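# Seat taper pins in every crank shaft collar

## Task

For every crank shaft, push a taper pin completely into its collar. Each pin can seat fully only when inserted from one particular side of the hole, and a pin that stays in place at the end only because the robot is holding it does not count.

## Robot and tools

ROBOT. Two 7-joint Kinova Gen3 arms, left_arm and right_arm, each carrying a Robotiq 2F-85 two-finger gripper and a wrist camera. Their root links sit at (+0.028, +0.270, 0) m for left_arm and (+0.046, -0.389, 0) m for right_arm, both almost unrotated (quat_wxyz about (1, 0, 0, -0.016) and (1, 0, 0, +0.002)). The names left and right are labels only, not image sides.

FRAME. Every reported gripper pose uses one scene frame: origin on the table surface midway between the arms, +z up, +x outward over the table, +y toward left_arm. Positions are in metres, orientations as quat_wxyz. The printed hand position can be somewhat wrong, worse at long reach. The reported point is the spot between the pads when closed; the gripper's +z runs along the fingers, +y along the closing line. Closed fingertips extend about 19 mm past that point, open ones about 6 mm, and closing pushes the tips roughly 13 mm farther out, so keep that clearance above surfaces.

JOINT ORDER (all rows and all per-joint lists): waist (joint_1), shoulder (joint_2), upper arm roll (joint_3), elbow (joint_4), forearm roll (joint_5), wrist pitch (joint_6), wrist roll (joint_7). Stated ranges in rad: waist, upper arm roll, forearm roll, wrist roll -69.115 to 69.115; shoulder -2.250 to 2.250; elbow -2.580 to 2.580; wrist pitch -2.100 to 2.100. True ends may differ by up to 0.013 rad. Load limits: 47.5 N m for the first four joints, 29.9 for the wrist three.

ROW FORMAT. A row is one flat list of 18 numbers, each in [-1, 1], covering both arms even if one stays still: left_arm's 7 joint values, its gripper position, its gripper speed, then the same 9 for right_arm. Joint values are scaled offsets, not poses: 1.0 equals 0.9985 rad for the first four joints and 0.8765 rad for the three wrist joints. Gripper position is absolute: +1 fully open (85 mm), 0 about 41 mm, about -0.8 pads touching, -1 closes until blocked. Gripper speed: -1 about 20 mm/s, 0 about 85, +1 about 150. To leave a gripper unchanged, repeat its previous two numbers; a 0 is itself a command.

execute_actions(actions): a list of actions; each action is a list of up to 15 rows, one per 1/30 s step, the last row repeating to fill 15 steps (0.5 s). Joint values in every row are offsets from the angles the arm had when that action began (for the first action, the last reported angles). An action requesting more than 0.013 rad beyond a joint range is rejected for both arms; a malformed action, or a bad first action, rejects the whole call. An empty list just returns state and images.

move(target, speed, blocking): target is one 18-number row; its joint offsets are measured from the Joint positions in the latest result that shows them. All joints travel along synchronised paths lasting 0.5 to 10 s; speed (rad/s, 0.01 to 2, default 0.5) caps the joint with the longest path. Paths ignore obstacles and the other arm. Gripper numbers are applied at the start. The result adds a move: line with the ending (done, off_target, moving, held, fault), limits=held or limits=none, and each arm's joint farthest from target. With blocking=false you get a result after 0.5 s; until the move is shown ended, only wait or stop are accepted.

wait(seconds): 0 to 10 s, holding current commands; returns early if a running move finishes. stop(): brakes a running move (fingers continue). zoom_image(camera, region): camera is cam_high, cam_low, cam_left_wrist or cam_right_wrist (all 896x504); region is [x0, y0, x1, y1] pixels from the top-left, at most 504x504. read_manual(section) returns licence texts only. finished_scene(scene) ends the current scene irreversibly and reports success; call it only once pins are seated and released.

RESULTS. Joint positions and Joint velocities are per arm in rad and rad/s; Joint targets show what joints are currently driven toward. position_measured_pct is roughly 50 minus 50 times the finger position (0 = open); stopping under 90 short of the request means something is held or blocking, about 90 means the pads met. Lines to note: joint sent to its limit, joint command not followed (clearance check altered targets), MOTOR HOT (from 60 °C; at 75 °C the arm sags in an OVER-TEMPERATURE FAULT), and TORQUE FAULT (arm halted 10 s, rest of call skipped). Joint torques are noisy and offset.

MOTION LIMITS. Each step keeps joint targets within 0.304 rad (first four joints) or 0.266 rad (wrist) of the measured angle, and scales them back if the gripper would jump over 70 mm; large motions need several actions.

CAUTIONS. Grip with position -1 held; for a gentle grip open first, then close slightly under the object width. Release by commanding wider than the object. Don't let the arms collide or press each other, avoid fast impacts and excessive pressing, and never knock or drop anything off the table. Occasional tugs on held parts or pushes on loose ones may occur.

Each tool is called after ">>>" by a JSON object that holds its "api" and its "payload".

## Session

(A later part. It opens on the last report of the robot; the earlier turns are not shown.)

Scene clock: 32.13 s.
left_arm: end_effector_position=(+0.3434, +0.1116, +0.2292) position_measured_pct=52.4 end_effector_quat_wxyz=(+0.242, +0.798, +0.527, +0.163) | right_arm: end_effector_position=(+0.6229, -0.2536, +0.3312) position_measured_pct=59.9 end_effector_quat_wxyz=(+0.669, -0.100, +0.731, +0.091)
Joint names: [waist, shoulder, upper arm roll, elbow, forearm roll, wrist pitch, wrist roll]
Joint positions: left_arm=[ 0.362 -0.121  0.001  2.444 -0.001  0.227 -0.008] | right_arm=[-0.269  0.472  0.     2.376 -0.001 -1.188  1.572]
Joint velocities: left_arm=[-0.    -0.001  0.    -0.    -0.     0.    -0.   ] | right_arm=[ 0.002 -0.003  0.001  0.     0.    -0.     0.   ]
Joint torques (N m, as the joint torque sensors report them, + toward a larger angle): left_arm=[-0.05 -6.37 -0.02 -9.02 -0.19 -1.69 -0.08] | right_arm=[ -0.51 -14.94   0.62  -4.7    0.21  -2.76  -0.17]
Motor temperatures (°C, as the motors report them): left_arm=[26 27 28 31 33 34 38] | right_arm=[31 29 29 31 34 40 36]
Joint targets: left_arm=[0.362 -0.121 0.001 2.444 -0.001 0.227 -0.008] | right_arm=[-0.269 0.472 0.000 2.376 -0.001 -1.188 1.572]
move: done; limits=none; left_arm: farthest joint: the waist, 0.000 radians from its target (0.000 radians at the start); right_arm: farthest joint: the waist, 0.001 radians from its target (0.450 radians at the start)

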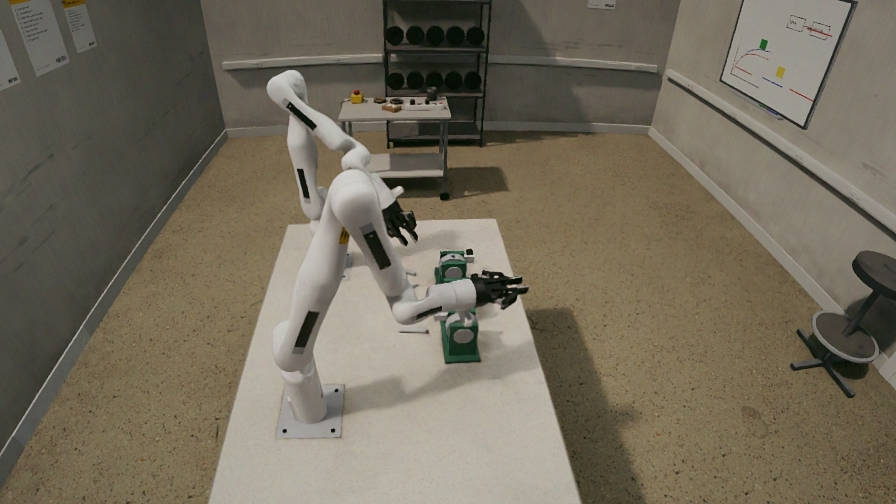

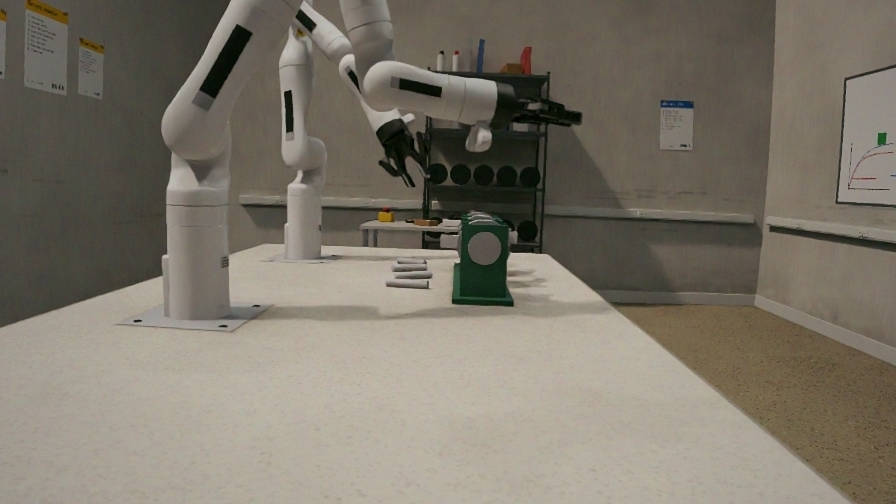

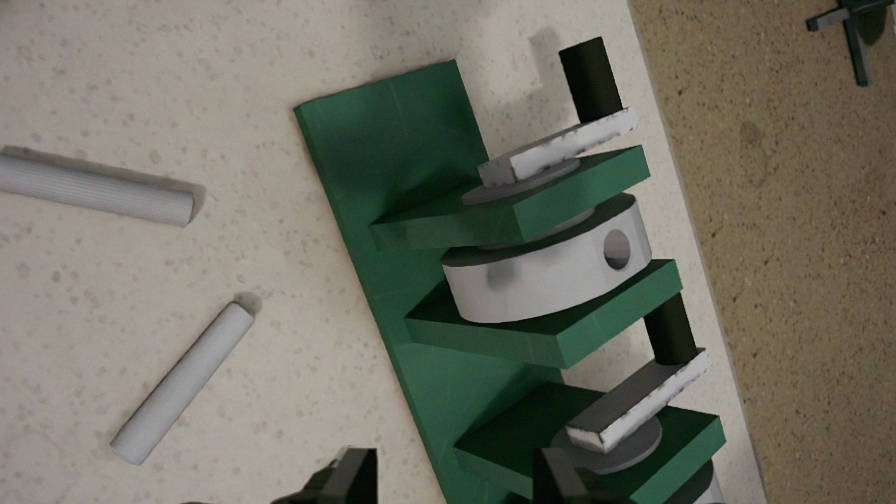

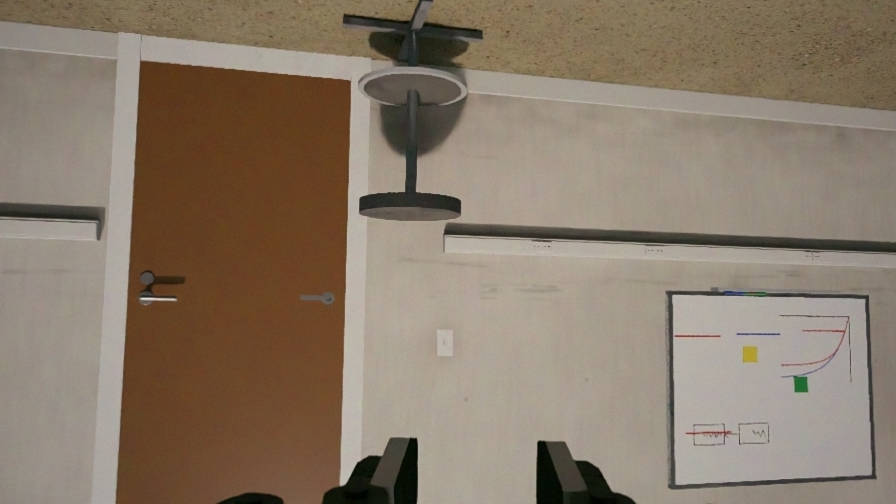

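>>> {"api": "move", "payload": {"target": [0.075,0.493,0,-0.238,0,0.386,-0.725,-0.05,0,0,-0.2,0,-0.5,0,1,0,-1,0.3], "speed": 1.0}}

Scene clock: 34.00 s.
left_arm: end_effector_position=(+0.3021, +0.1030, +0.0999) position_measured_pct=52.4 end_effector_quat_wxyz=(-0.000, +0.974, +0.226, -0.000) | right_arm: end_effector_position=(+0.7041, -0.2308, +0.4365) position_measured_pct=91.7 end_effector_quat_wxyz=(+0.601, -0.108, +0.787, +0.082)
Joint names: [waist, shoulder, upper arm roll, elbow, forearm roll, wrist pitch, wrist roll]
Joint positions: left_arm=[ 0.437  0.371  0.001  2.207 -0.001  0.565 -0.643] | right_arm=[-0.269  0.272  0.     1.876 -0.001 -0.312  1.572]
Joint velocities: left_arm=[ 0.001  0.003 -0.001  0.001  0.    -0.001 -0.   ] | right_arm=[ 0.    -0.001 -0.001 -0.    -0.    -0.001  0.   ]
Joint torques (N m, as the joint torque sensors report them, + toward a larger angle): left_arm=[ -0.09 -13.18   0.08  -5.12   0.02  -0.13  -0.27] | right_arm=[ -0.63 -16.48   0.78  -9.73   0.15  -2.74   0.15]
Motor temperatures (°C, as the motors report them): left_arm=[26 27 28 31 33 34 38] | right_arm=[31 29 29 31 34 40 36]
Joint targets: left_arm=[0.437 0.371 0.001 2.207 -0.001 0.565 -0.643] | right_arm=[-0.269 0.272 0.000 1.876 -0.001 -0.312 1.572]
move: done; limits=none; left_arm: farthest joint: the waist, 0.000 radians from its target (0.075 radians at the start); right_arm: farthest joint: the waist, 0.000 radians from its target (0.000 radians at the start)

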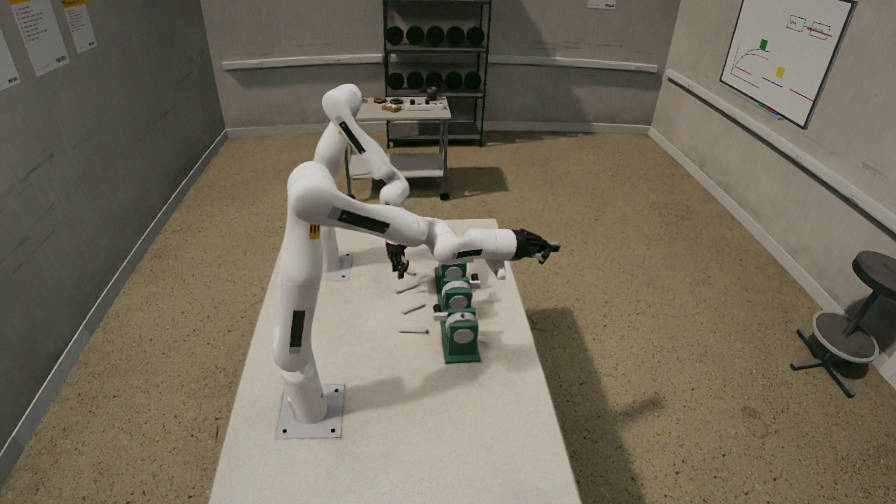

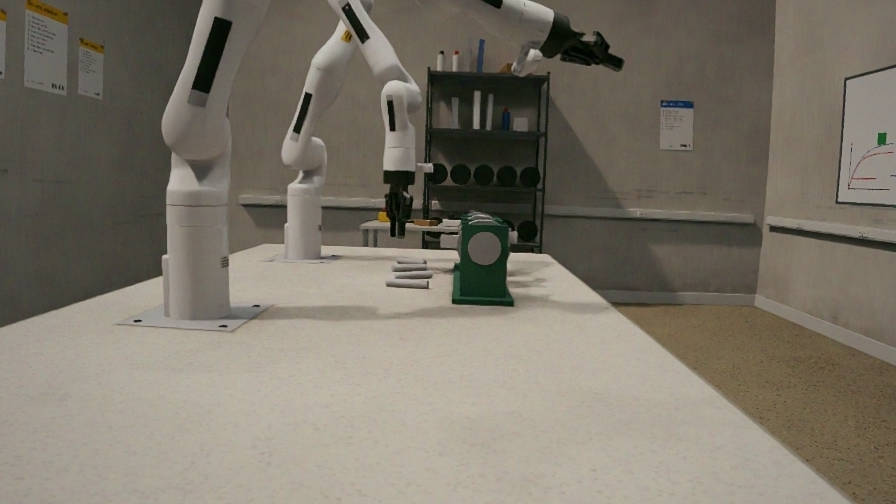

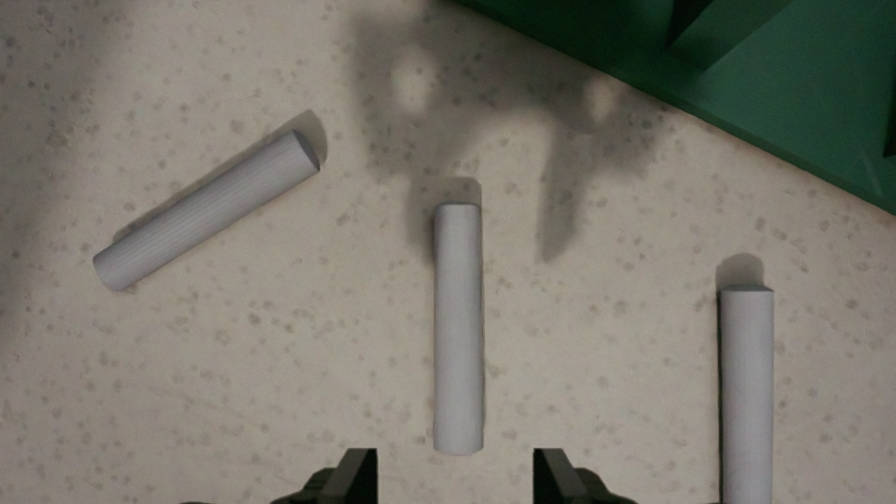

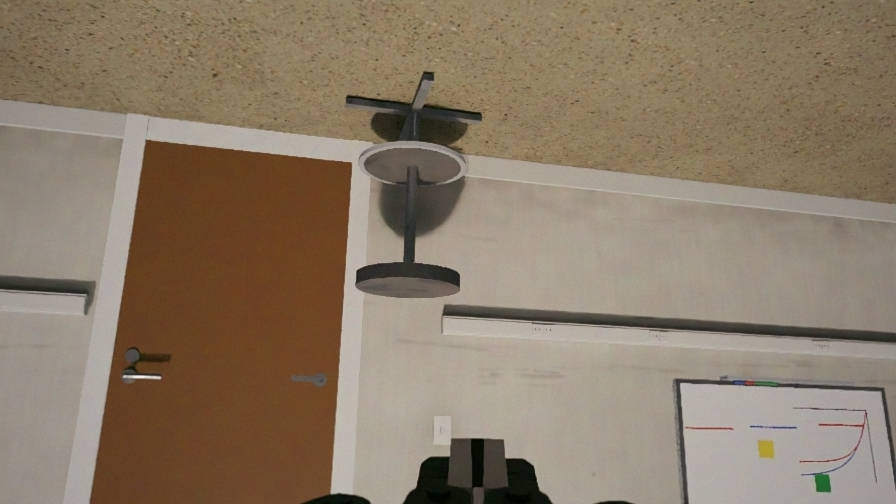

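>>> {"api": "move", "payload": {"target": [0,0.21,0,0.064,0,-0.314,0,-0.05,0,-0.2,0.1,0,-0.4,0,1,0,-1,0.3], "speed": 0.8}}

>>> {"api": "move", "payload": {"target": [0,0,0,0,0,0,0,-1,0.3,-0.25,0.336,0,-0.28,0,0.767,0,-1,0.3], "speed": 0.8}}

Scene clock: 36.10 s.
left_arm: end_effector_position=(+0.3028, +0.1025, +0.0242) position_measured_pct=52.4 end_effector_quat_wxyz=(+0.000, +0.974, +0.226, +0.000) | right_arm: end_effector_position=(+0.6468, -0.1099, +0.3581) position_measured_pct=91.7 end_effector_quat_wxyz=(+0.346, -0.218, +0.909, +0.083)
Joint names: [waist, shoulder, upper arm roll, elbow, forearm roll, wrist pitch, wrist roll]
Joint positions: left_arm=[ 0.437  0.58   0.001  2.271 -0.001  0.29  -0.643] | right_arm=[-0.469  0.372  0.     1.477 -0.001  0.565  1.572]
Joint velocities: left_arm=[ 0.     0.004 -0.001 -0.     0.     0.    -0.   ] | right_arm=[-0.003  0.003  0.    -0.002  0.    -0.    -0.   ]
Joint torques (N m, as the joint torque sensors report them, + toward a larger angle): left_arm=[ -0.36 -14.37   0.03  -2.75  -0.26  -0.17  -0.03] | right_arm=[ -0.1  -18.93   0.32  -9.55   0.07  -1.74  -0.17]
Motor temperatures (°C, as the motors report them): left_arm=[26 27 28 31 33 34 38] | right_arm=[31 29 29 31 34 40 36]
Joint targets: left_arm=[0.437 0.581 0.001 2.271 -0.001 0.290 -0.643] | right_arm=[-0.469 0.372 0.000 1.477 -0.001 0.565 1.572]
move: done; limits=none; left_arm: farthest joint: the waist, 0.000 radians from its target (0.000 radians at the start); right_arm: farthest joint: the waist, 0.000 radians from its target (0.200 radians at the start)

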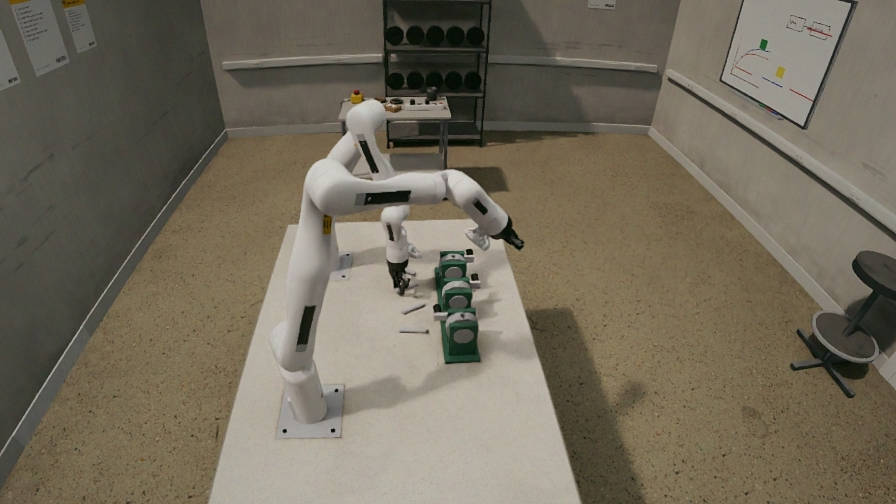

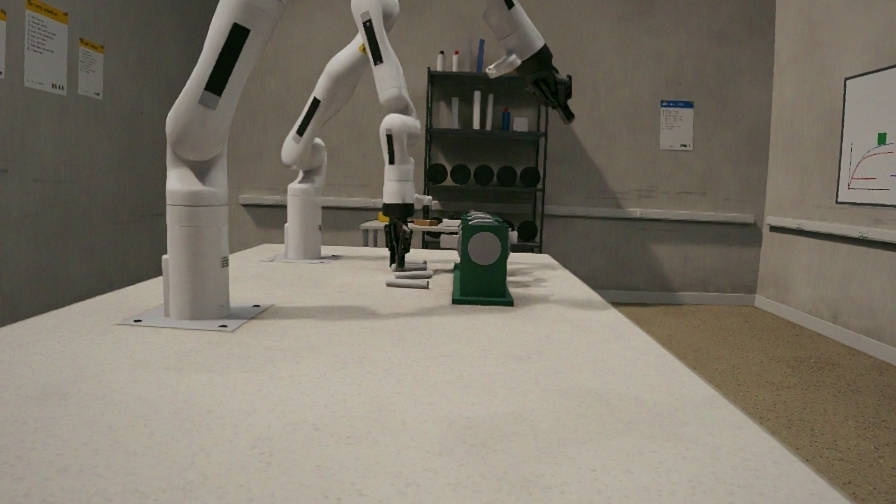

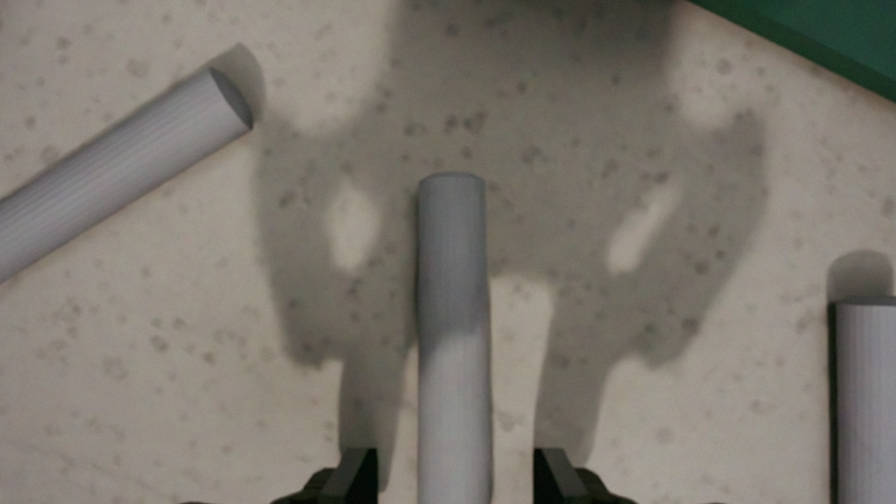

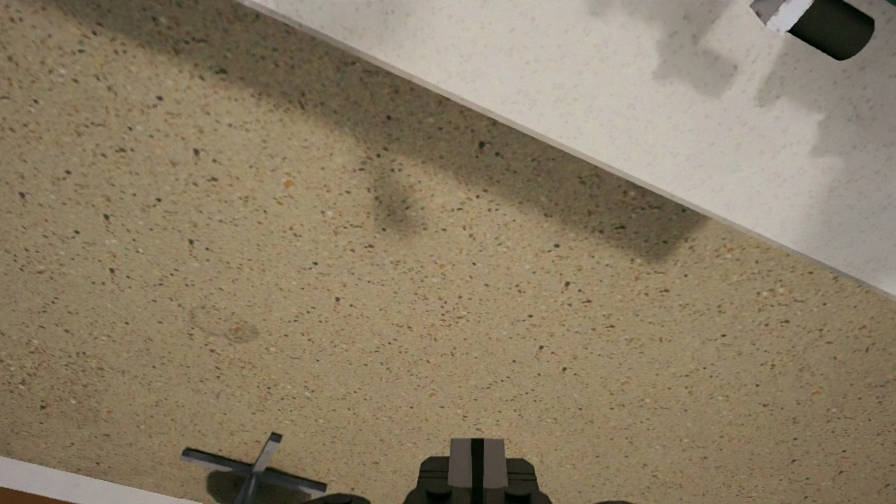

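Scene clock: 37.50 s.
left_arm: end_effector_position=(+0.3028, +0.1025, +0.0246) position_measured_pct=77.0 end_effector_quat_wxyz=(+0.001, +0.974, +0.226, +0.000) | right_arm: end_effector_position=(+0.4902, -0.0307, +0.1904) position_measured_pct=91.7 end_effector_quat_wxyz=(-0.000, -0.353, +0.936, +0.000)
Joint names: [waist, shoulder, upper arm roll, elbow, forearm roll, wrist pitch, wrist roll]
Joint positions: left_arm=[ 0.437  0.579  0.001  2.271 -0.001  0.29  -0.643] | right_arm=[-0.718  0.707  0.     1.197 -0.001  1.237  1.572]
Joint velocities: left_arm=[-0.001  0.     0.001  0.     0.    -0.     0.   ] | right_arm=[-0.002  0.003  0.    -0.001  0.001 -0.001  0.   ]
Joint torques (N m, as the joint torque sensors report them, + toward a larger angle): left_arm=[ -0.29 -13.4    0.38  -2.56   0.06  -0.57  -0.03] | right_arm=[ -0.36 -22.86   0.85  -7.89   0.13   0.32   0.  ]
Motor temperatures (°C, as the motors report them): left_arm=[26 27 28 31 33 34 38] | right_arm=[31 29 29 31 34 40 36]
Joint targets: left_arm=[0.437 0.580 0.001 2.271 -0.001 0.290 -0.643] | right_arm=[-0.718 0.707 0.000 1.197 -0.001 1.237 1.572]
move: done; limits=none; left_arm: farthest joint: the shoulder, 0.001 radians from its target (0.000 radians at the start); right_arm: farthest joint: the waist, 0.001 radians from its target (0.250 radians at the start)

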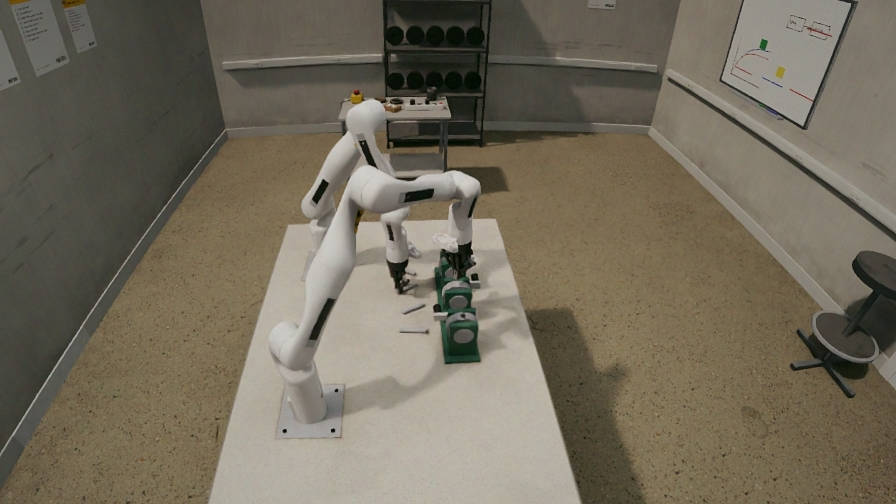

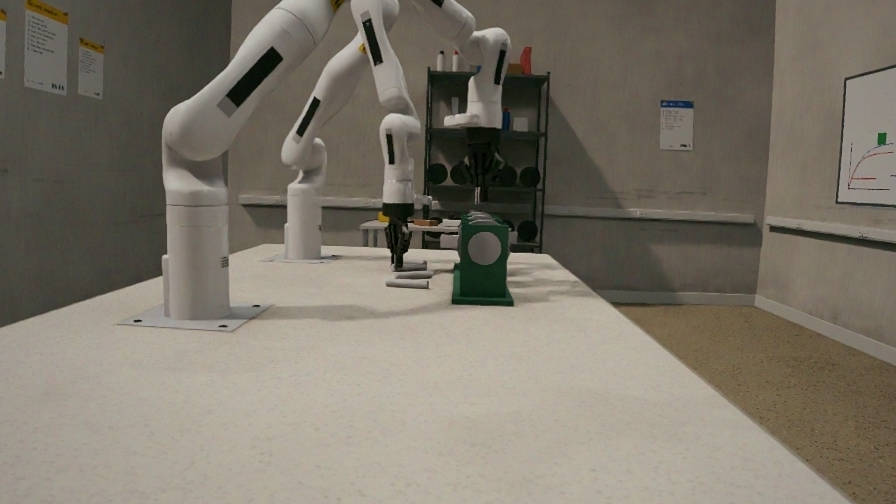

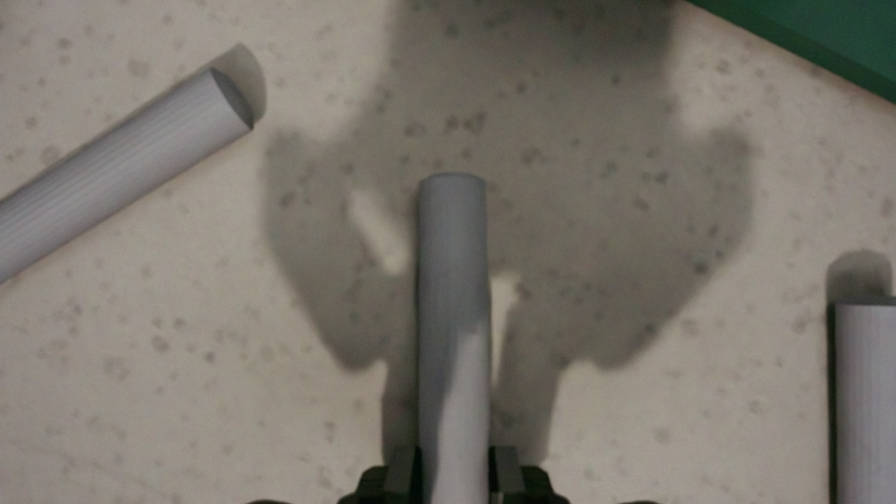

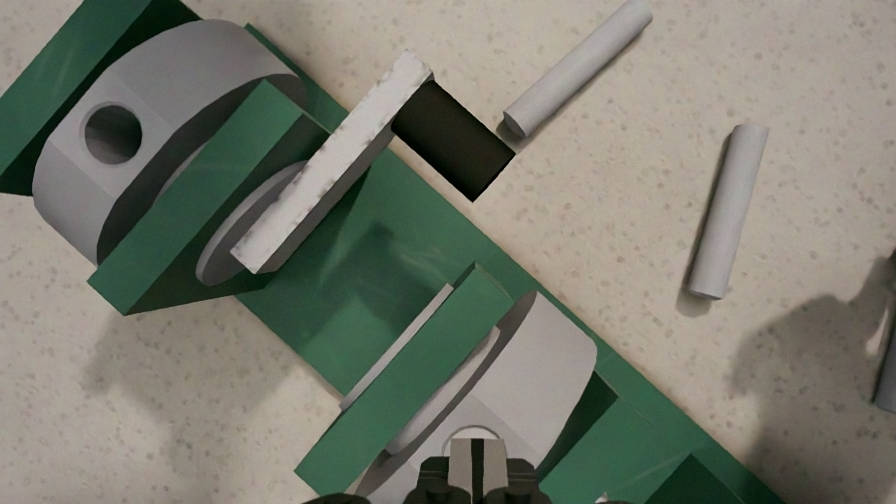

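>>> {"api": "move", "payload": {"target": [0,-0.21,0,-0.064,0,0.314,0,-1,0.3,0,0.0109,0,0.0229,0,-0.0386,0,-1,0.3], "speed": 0.5}}

>>> {"api": "move", "payload": {"target": [-0.1,-0.06,0,0,0,0,0.1,-1,0.3,0,0.045,0,0.033,0,-0.02,0,-1,0.3], "speed": 0.1}}

Scene clock: 39.00 s.
left_arm: end_effector_position=(+0.3020, +0.1030, +0.1004) position_measured_pct=77.0 end_effector_quat_wxyz=(-0.000, +0.974, +0.226, -0.000) | right_arm: end_effector_position=(+0.4901, -0.0308, +0.1774) position_measured_pct=91.7 end_effector_quat_wxyz=(-0.000, -0.353, +0.936, +0.000)
Joint names: [waist, shoulder, upper arm roll, elbow, forearm roll, wrist pitch, wrist roll]
Joint positions: left_arm=[ 0.437  0.37   0.001  2.207 -0.001  0.566 -0.643] | right_arm=[-0.718  0.718  0.     1.22  -0.001  1.203  1.572]
Joint velocities: left_arm=[ 0.    -0.003  0.002  0.     0.     0.001  0.   ] | right_arm=[ 0.     0.     0.    -0.001  0.     0.     0.   ]
Joint torques (N m, as the joint torque sensors report them, + toward a larger angle): left_arm=[ -0.59 -12.87  -0.25  -5.4   -0.15  -0.47  -0.04] | right_arm=[ -0.26 -22.75   0.83  -7.94  -0.11   0.3   -0.21]
Motor temperatures (°C, as the motors report them): left_arm=[26 27 28 31 33 34 38] | right_arm=[31 29 29 31 34 40 36]
Joint targets: left_arm=[0.437 0.369 0.001 2.207 -0.001 0.566 -0.643] | right_arm=[-0.718 0.718 0.000 1.220 -0.001 1.203 1.572]
move: done; limits=none; left_arm: farthest joint: the waist, 0.000 radians from its target (0.000 radians at the start); right_arm: farthest joint: the waist, 0.000 radians from its target (0.000 radians at the start)

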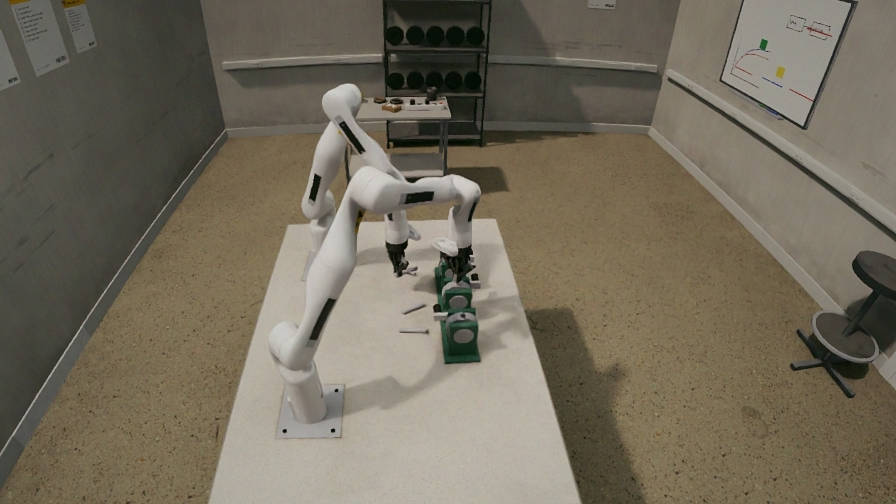

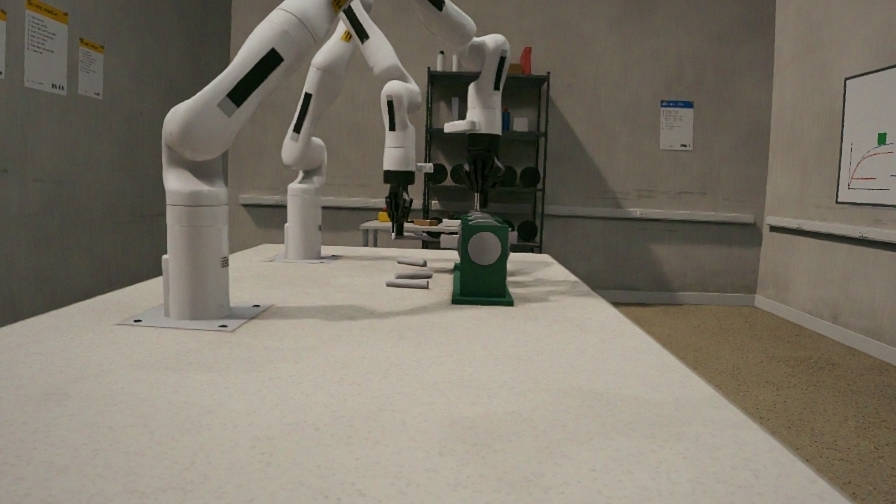

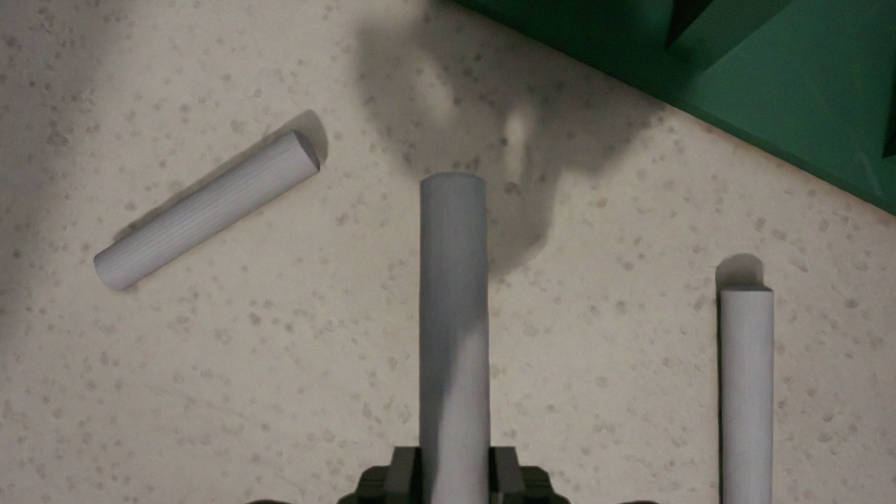

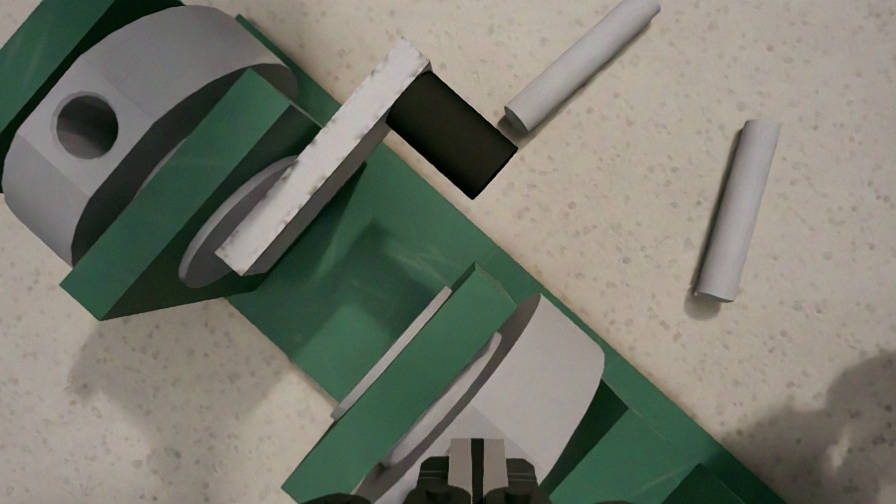

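Scene clock: 40.27 s.
left_arm: end_effector_position=(+0.3270, +0.1273, +0.1198) position_measured_pct=77.0 end_effector_quat_wxyz=(+0.019, +0.948, +0.316, +0.023) | right_arm: end_effector_position=(+0.4877, -0.0334, +0.1673) position_measured_pct=91.7 end_effector_quat_wxyz=(-0.005, -0.353, +0.936, -0.002)
Joint names: [waist, shoulder, upper arm roll, elbow, forearm roll, wrist pitch, wrist roll]
Joint positions: left_arm=[ 0.337  0.31   0.001  2.207 -0.001  0.566 -0.556] | right_arm=[-0.718  0.727  0.001  1.237 -0.001  1.188  1.572]
Joint velocities: left_arm=[-0.004 -0.002 -0.001  0.    -0.     0.001  0.   ] | right_arm=[-0.     0.001 -0.     0.     0.    -0.    -0.   ]
Joint torques (N m, as the joint torque sensors report them, + toward a larger angle): left_arm=[  0.07 -12.59  -0.18  -6.08  -0.47  -0.43  -0.32] | right_arm=[-0.31  4.82  0.13  4.47  0.   -0.69 -0.05]
Motor temperatures (°C, as the motors report them): left_arm=[26 27 28 31 33 34 38] | right_arm=[31 29 29 31 34 40 36]
Joint targets: left_arm=[0.337 0.310 0.001 2.207 -0.001 0.566 -0.556] | right_arm=[-0.718 0.763 0.000 1.253 -0.001 1.186 1.572]
move: off_target (right_arm); limits=none; left_arm: farthest joint: the waist, 0.000 radians from its target (0.099 radians at the start); right_arm: farthest joint: the shoulder, 0.036 radians from its target (0.045 radians at the start)

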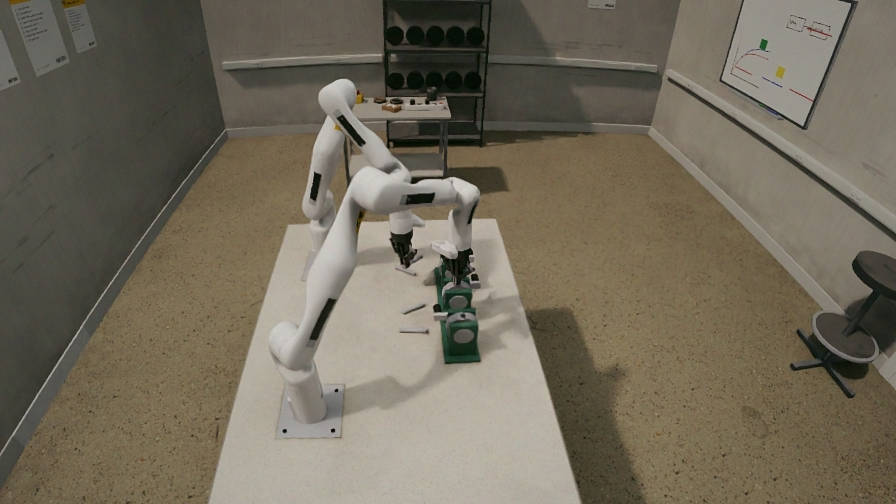

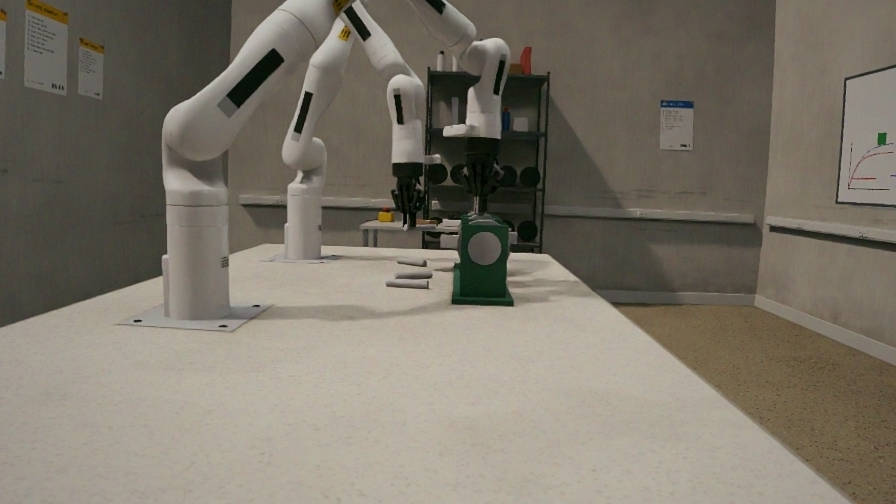

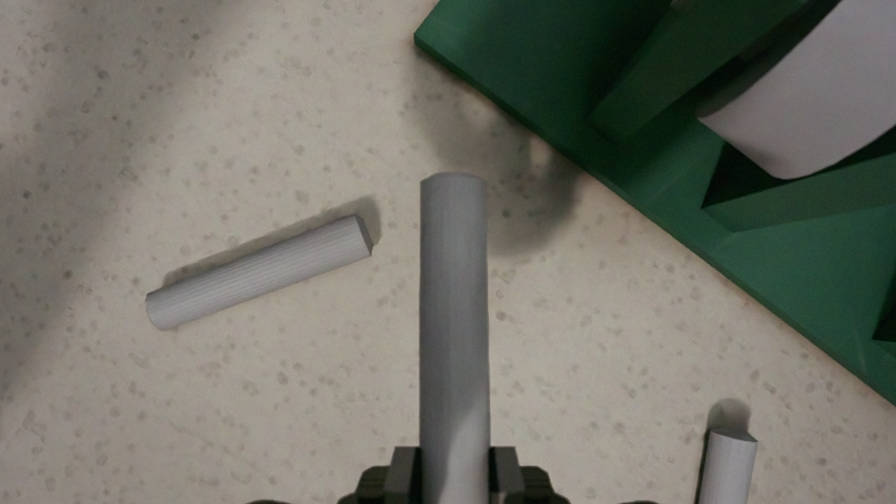

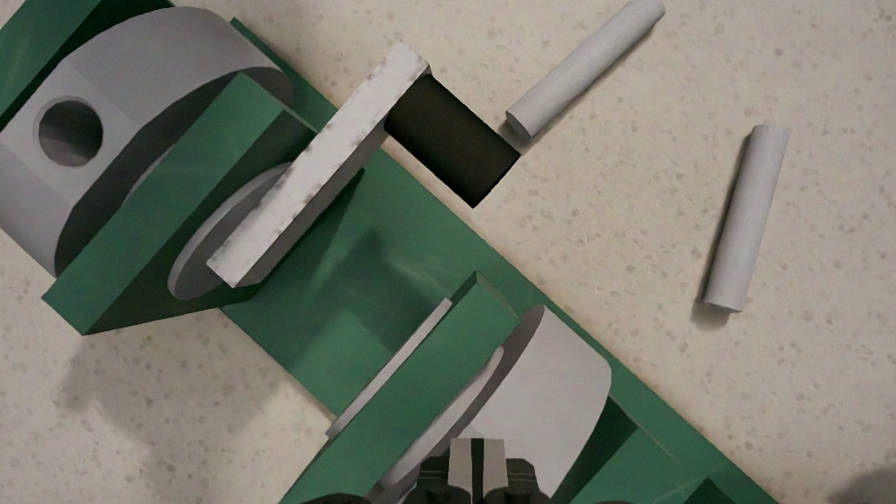

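>>> {"api": "move", "payload": {"target": [-0.35,-0.3,0,0,0,0,1,-1,0.3,-0.03,-0.09,0,0,0,0.08,-0.3,-1,0.3], "speed": 0.9}}

>>> {"api": "move", "payload": {"target": [-0.35,0.1,0,0.093,0,-0.8,1,-1,0.3,-0.197,-0.03,0,0.16,0,-0.135,-0.273,-0.05,0.3], "speed": 0.9}}

Scene clock: 43.00 s.
left_arm: end_effector_position=(+0.3917, +0.2376, +0.2246) position_measured_pct=77.0 end_effector_quat_wxyz=(+0.146, +0.584, +0.792, +0.103) | right_arm: end_effector_position=(+0.4670, -0.0295, +0.2177) position_measured_pct=91.7 end_effector_quat_wxyz=(+0.004, -0.241, +0.970, +0.002)
Joint names: [waist, shoulder, upper arm roll, elbow, forearm roll, wrist pitch, wrist roll]
Joint positions: left_arm=[-0.012  0.011  0.001  2.207 -0.001  0.566  0.321] | right_arm=[-0.748  0.637  0.001  1.237 -0.001  1.258  1.309]
Joint velocities: left_arm=[-0.002 -0.002  0.001  0.001  0.    -0.001 -0.   ] | right_arm=[-0.     0.001 -0.001  0.003  0.     0.001 -0.   ]
Joint torques (N m, as the joint torque sensors report them, + toward a larger angle): left_arm=[-0.46 -9.09 -0.13 -9.11 -0.22 -1.48 -0.37] | right_arm=[ -0.48 -21.12   0.64  -8.18  -0.01   0.24  -0.21]
Motor temperatures (°C, as the motors report them): left_arm=[26 27 28 31 33 34 38] | right_arm=[31 29 29 31 34 40 36]
Joint targets: left_arm=[-0.012 0.010 0.001 2.207 -0.001 0.566 0.321] | right_arm=[-0.748 0.637 0.001 1.237 -0.001 1.258 1.309]
move: done; limits=none; left_arm: farthest joint: the waist, 0.000 radians from its target (0.349 radians at the start); right_arm: farthest joint: the waist, 0.000 radians from its target (0.030 radians at the start)

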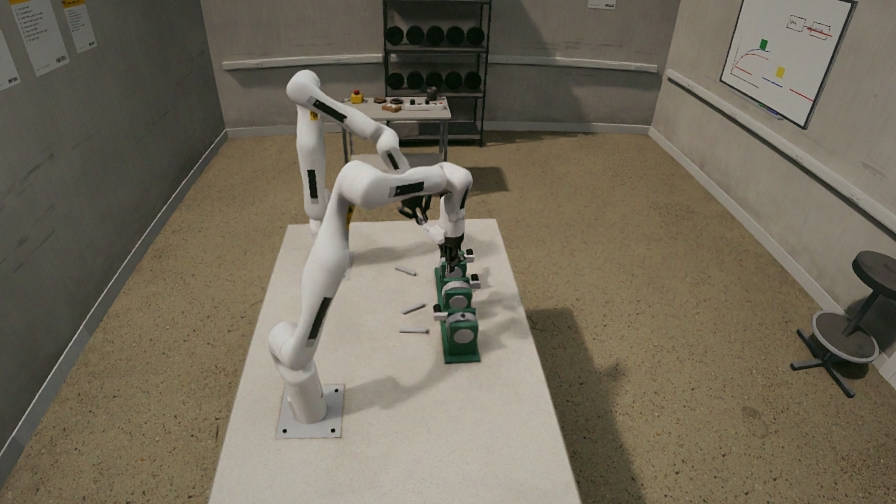

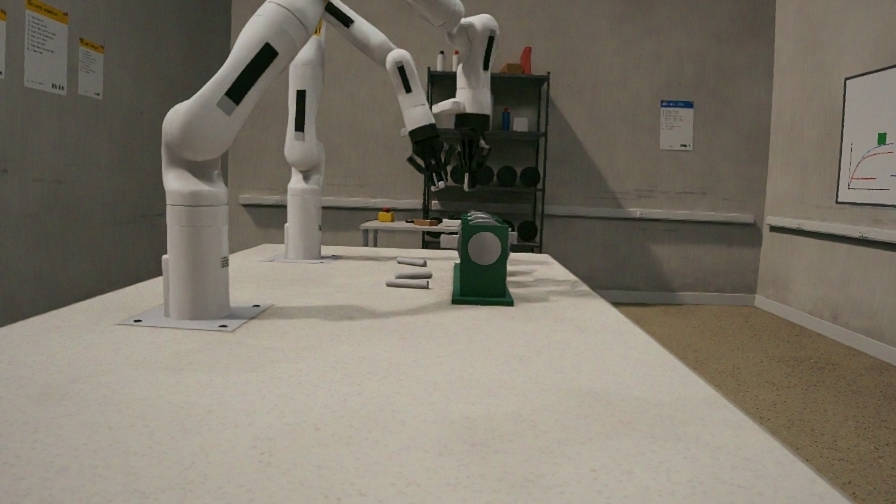

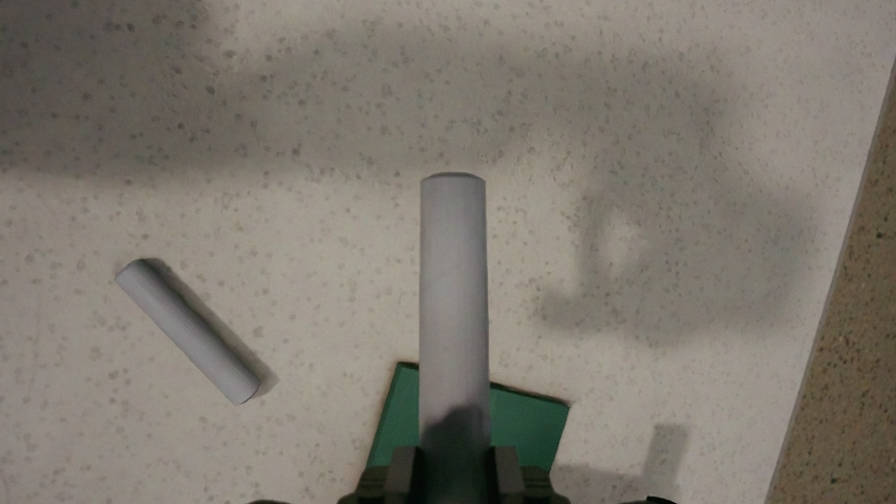

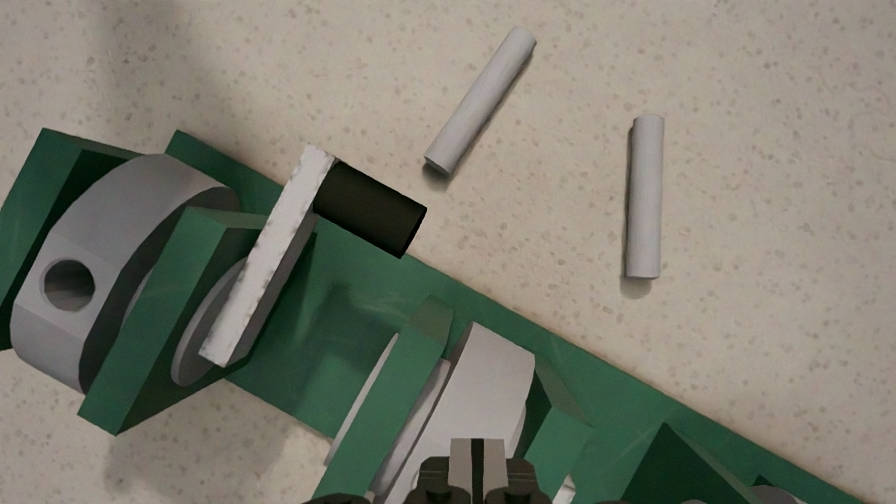

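Scene clock: 44.53 s.
left_arm: end_effector_position=(+0.5032, +0.4055, +0.2676) position_measured_pct=77.0 end_effector_quat_wxyz=(+0.395, +0.021, +0.907, +0.144) | right_arm: end_effector_position=(+0.3721, +0.0228, +0.1869) position_measured_pct=52.4 end_effector_quat_wxyz=(-0.001, -0.221, +0.975, -0.001)
Joint names: [waist, shoulder, upper arm roll, elbow, forearm roll, wrist pitch, wrist roll]
Joint positions: left_arm=[-0.361  0.11   0.001  2.3   -0.001 -0.136  1.197] | right_arm=[-0.944  0.607  0.001  1.397 -0.001  1.139  1.069]
Joint velocities: left_arm=[-0.004  0.001 -0.001 -0.    -0.     0.    -0.   ] | right_arm=[-0.001 -0.001  0.     0.001  0.     0.    -0.   ]
Joint torques (N m, as the joint torque sensors report them, + toward a larger angle): left_arm=[  0.03 -11.92  -0.19  -9.03  -0.05  -2.59  -0.39] | right_arm=[ -0.16 -20.52   0.44  -7.99  -0.11   0.32   0.01]
Motor temperatures (°C, as the motors report them): left_arm=[26 27 28 31 33 34 38] | right_arm=[31 30 29 31 34 40 36]
Joint targets: left_arm=[-0.362 0.111 0.001 2.300 -0.001 -0.136 1.197] | right_arm=[-0.944 0.607 0.001 1.397 -0.001 1.139 1.069]
move: done; limits=none; left_arm: farthest joint: the waist, 0.000 radians from its target (0.349 radians at the start); right_arm: farthest joint: the waist, 0.000 radians from its target (0.197 radians at the start)

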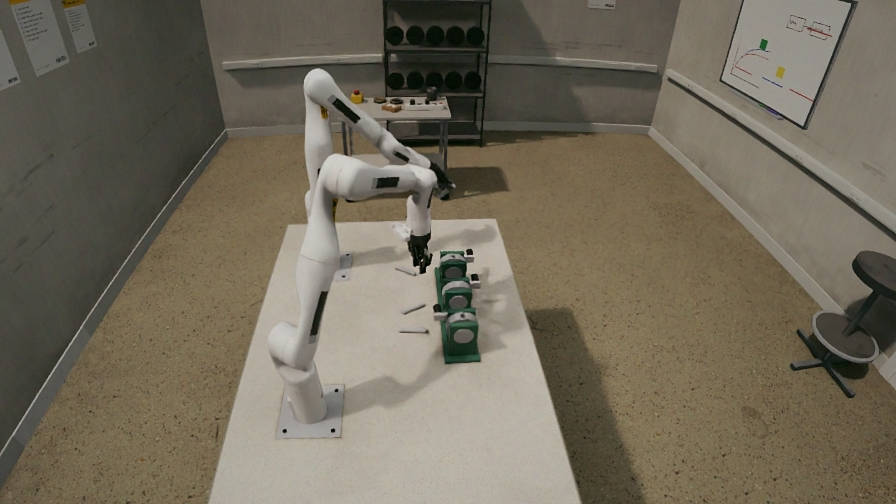

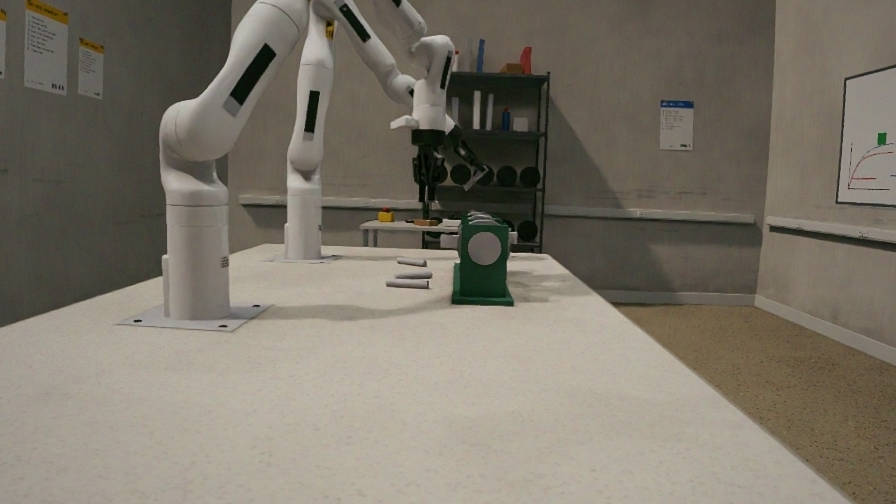

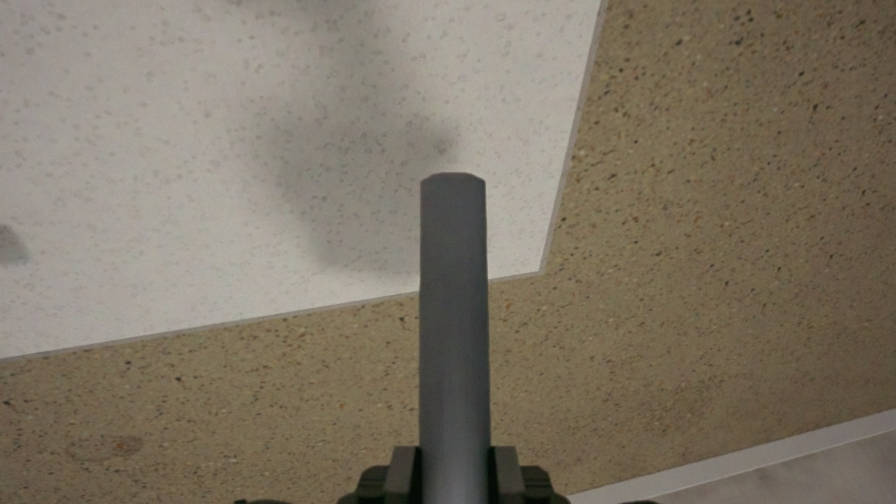

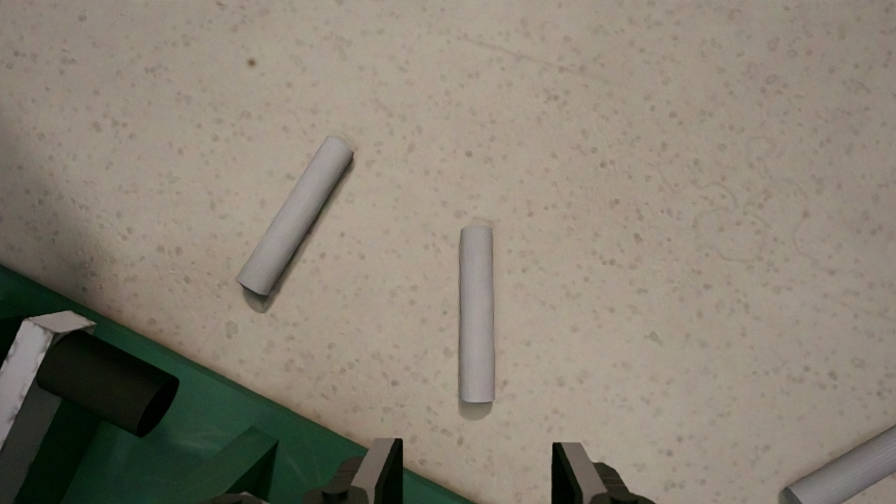

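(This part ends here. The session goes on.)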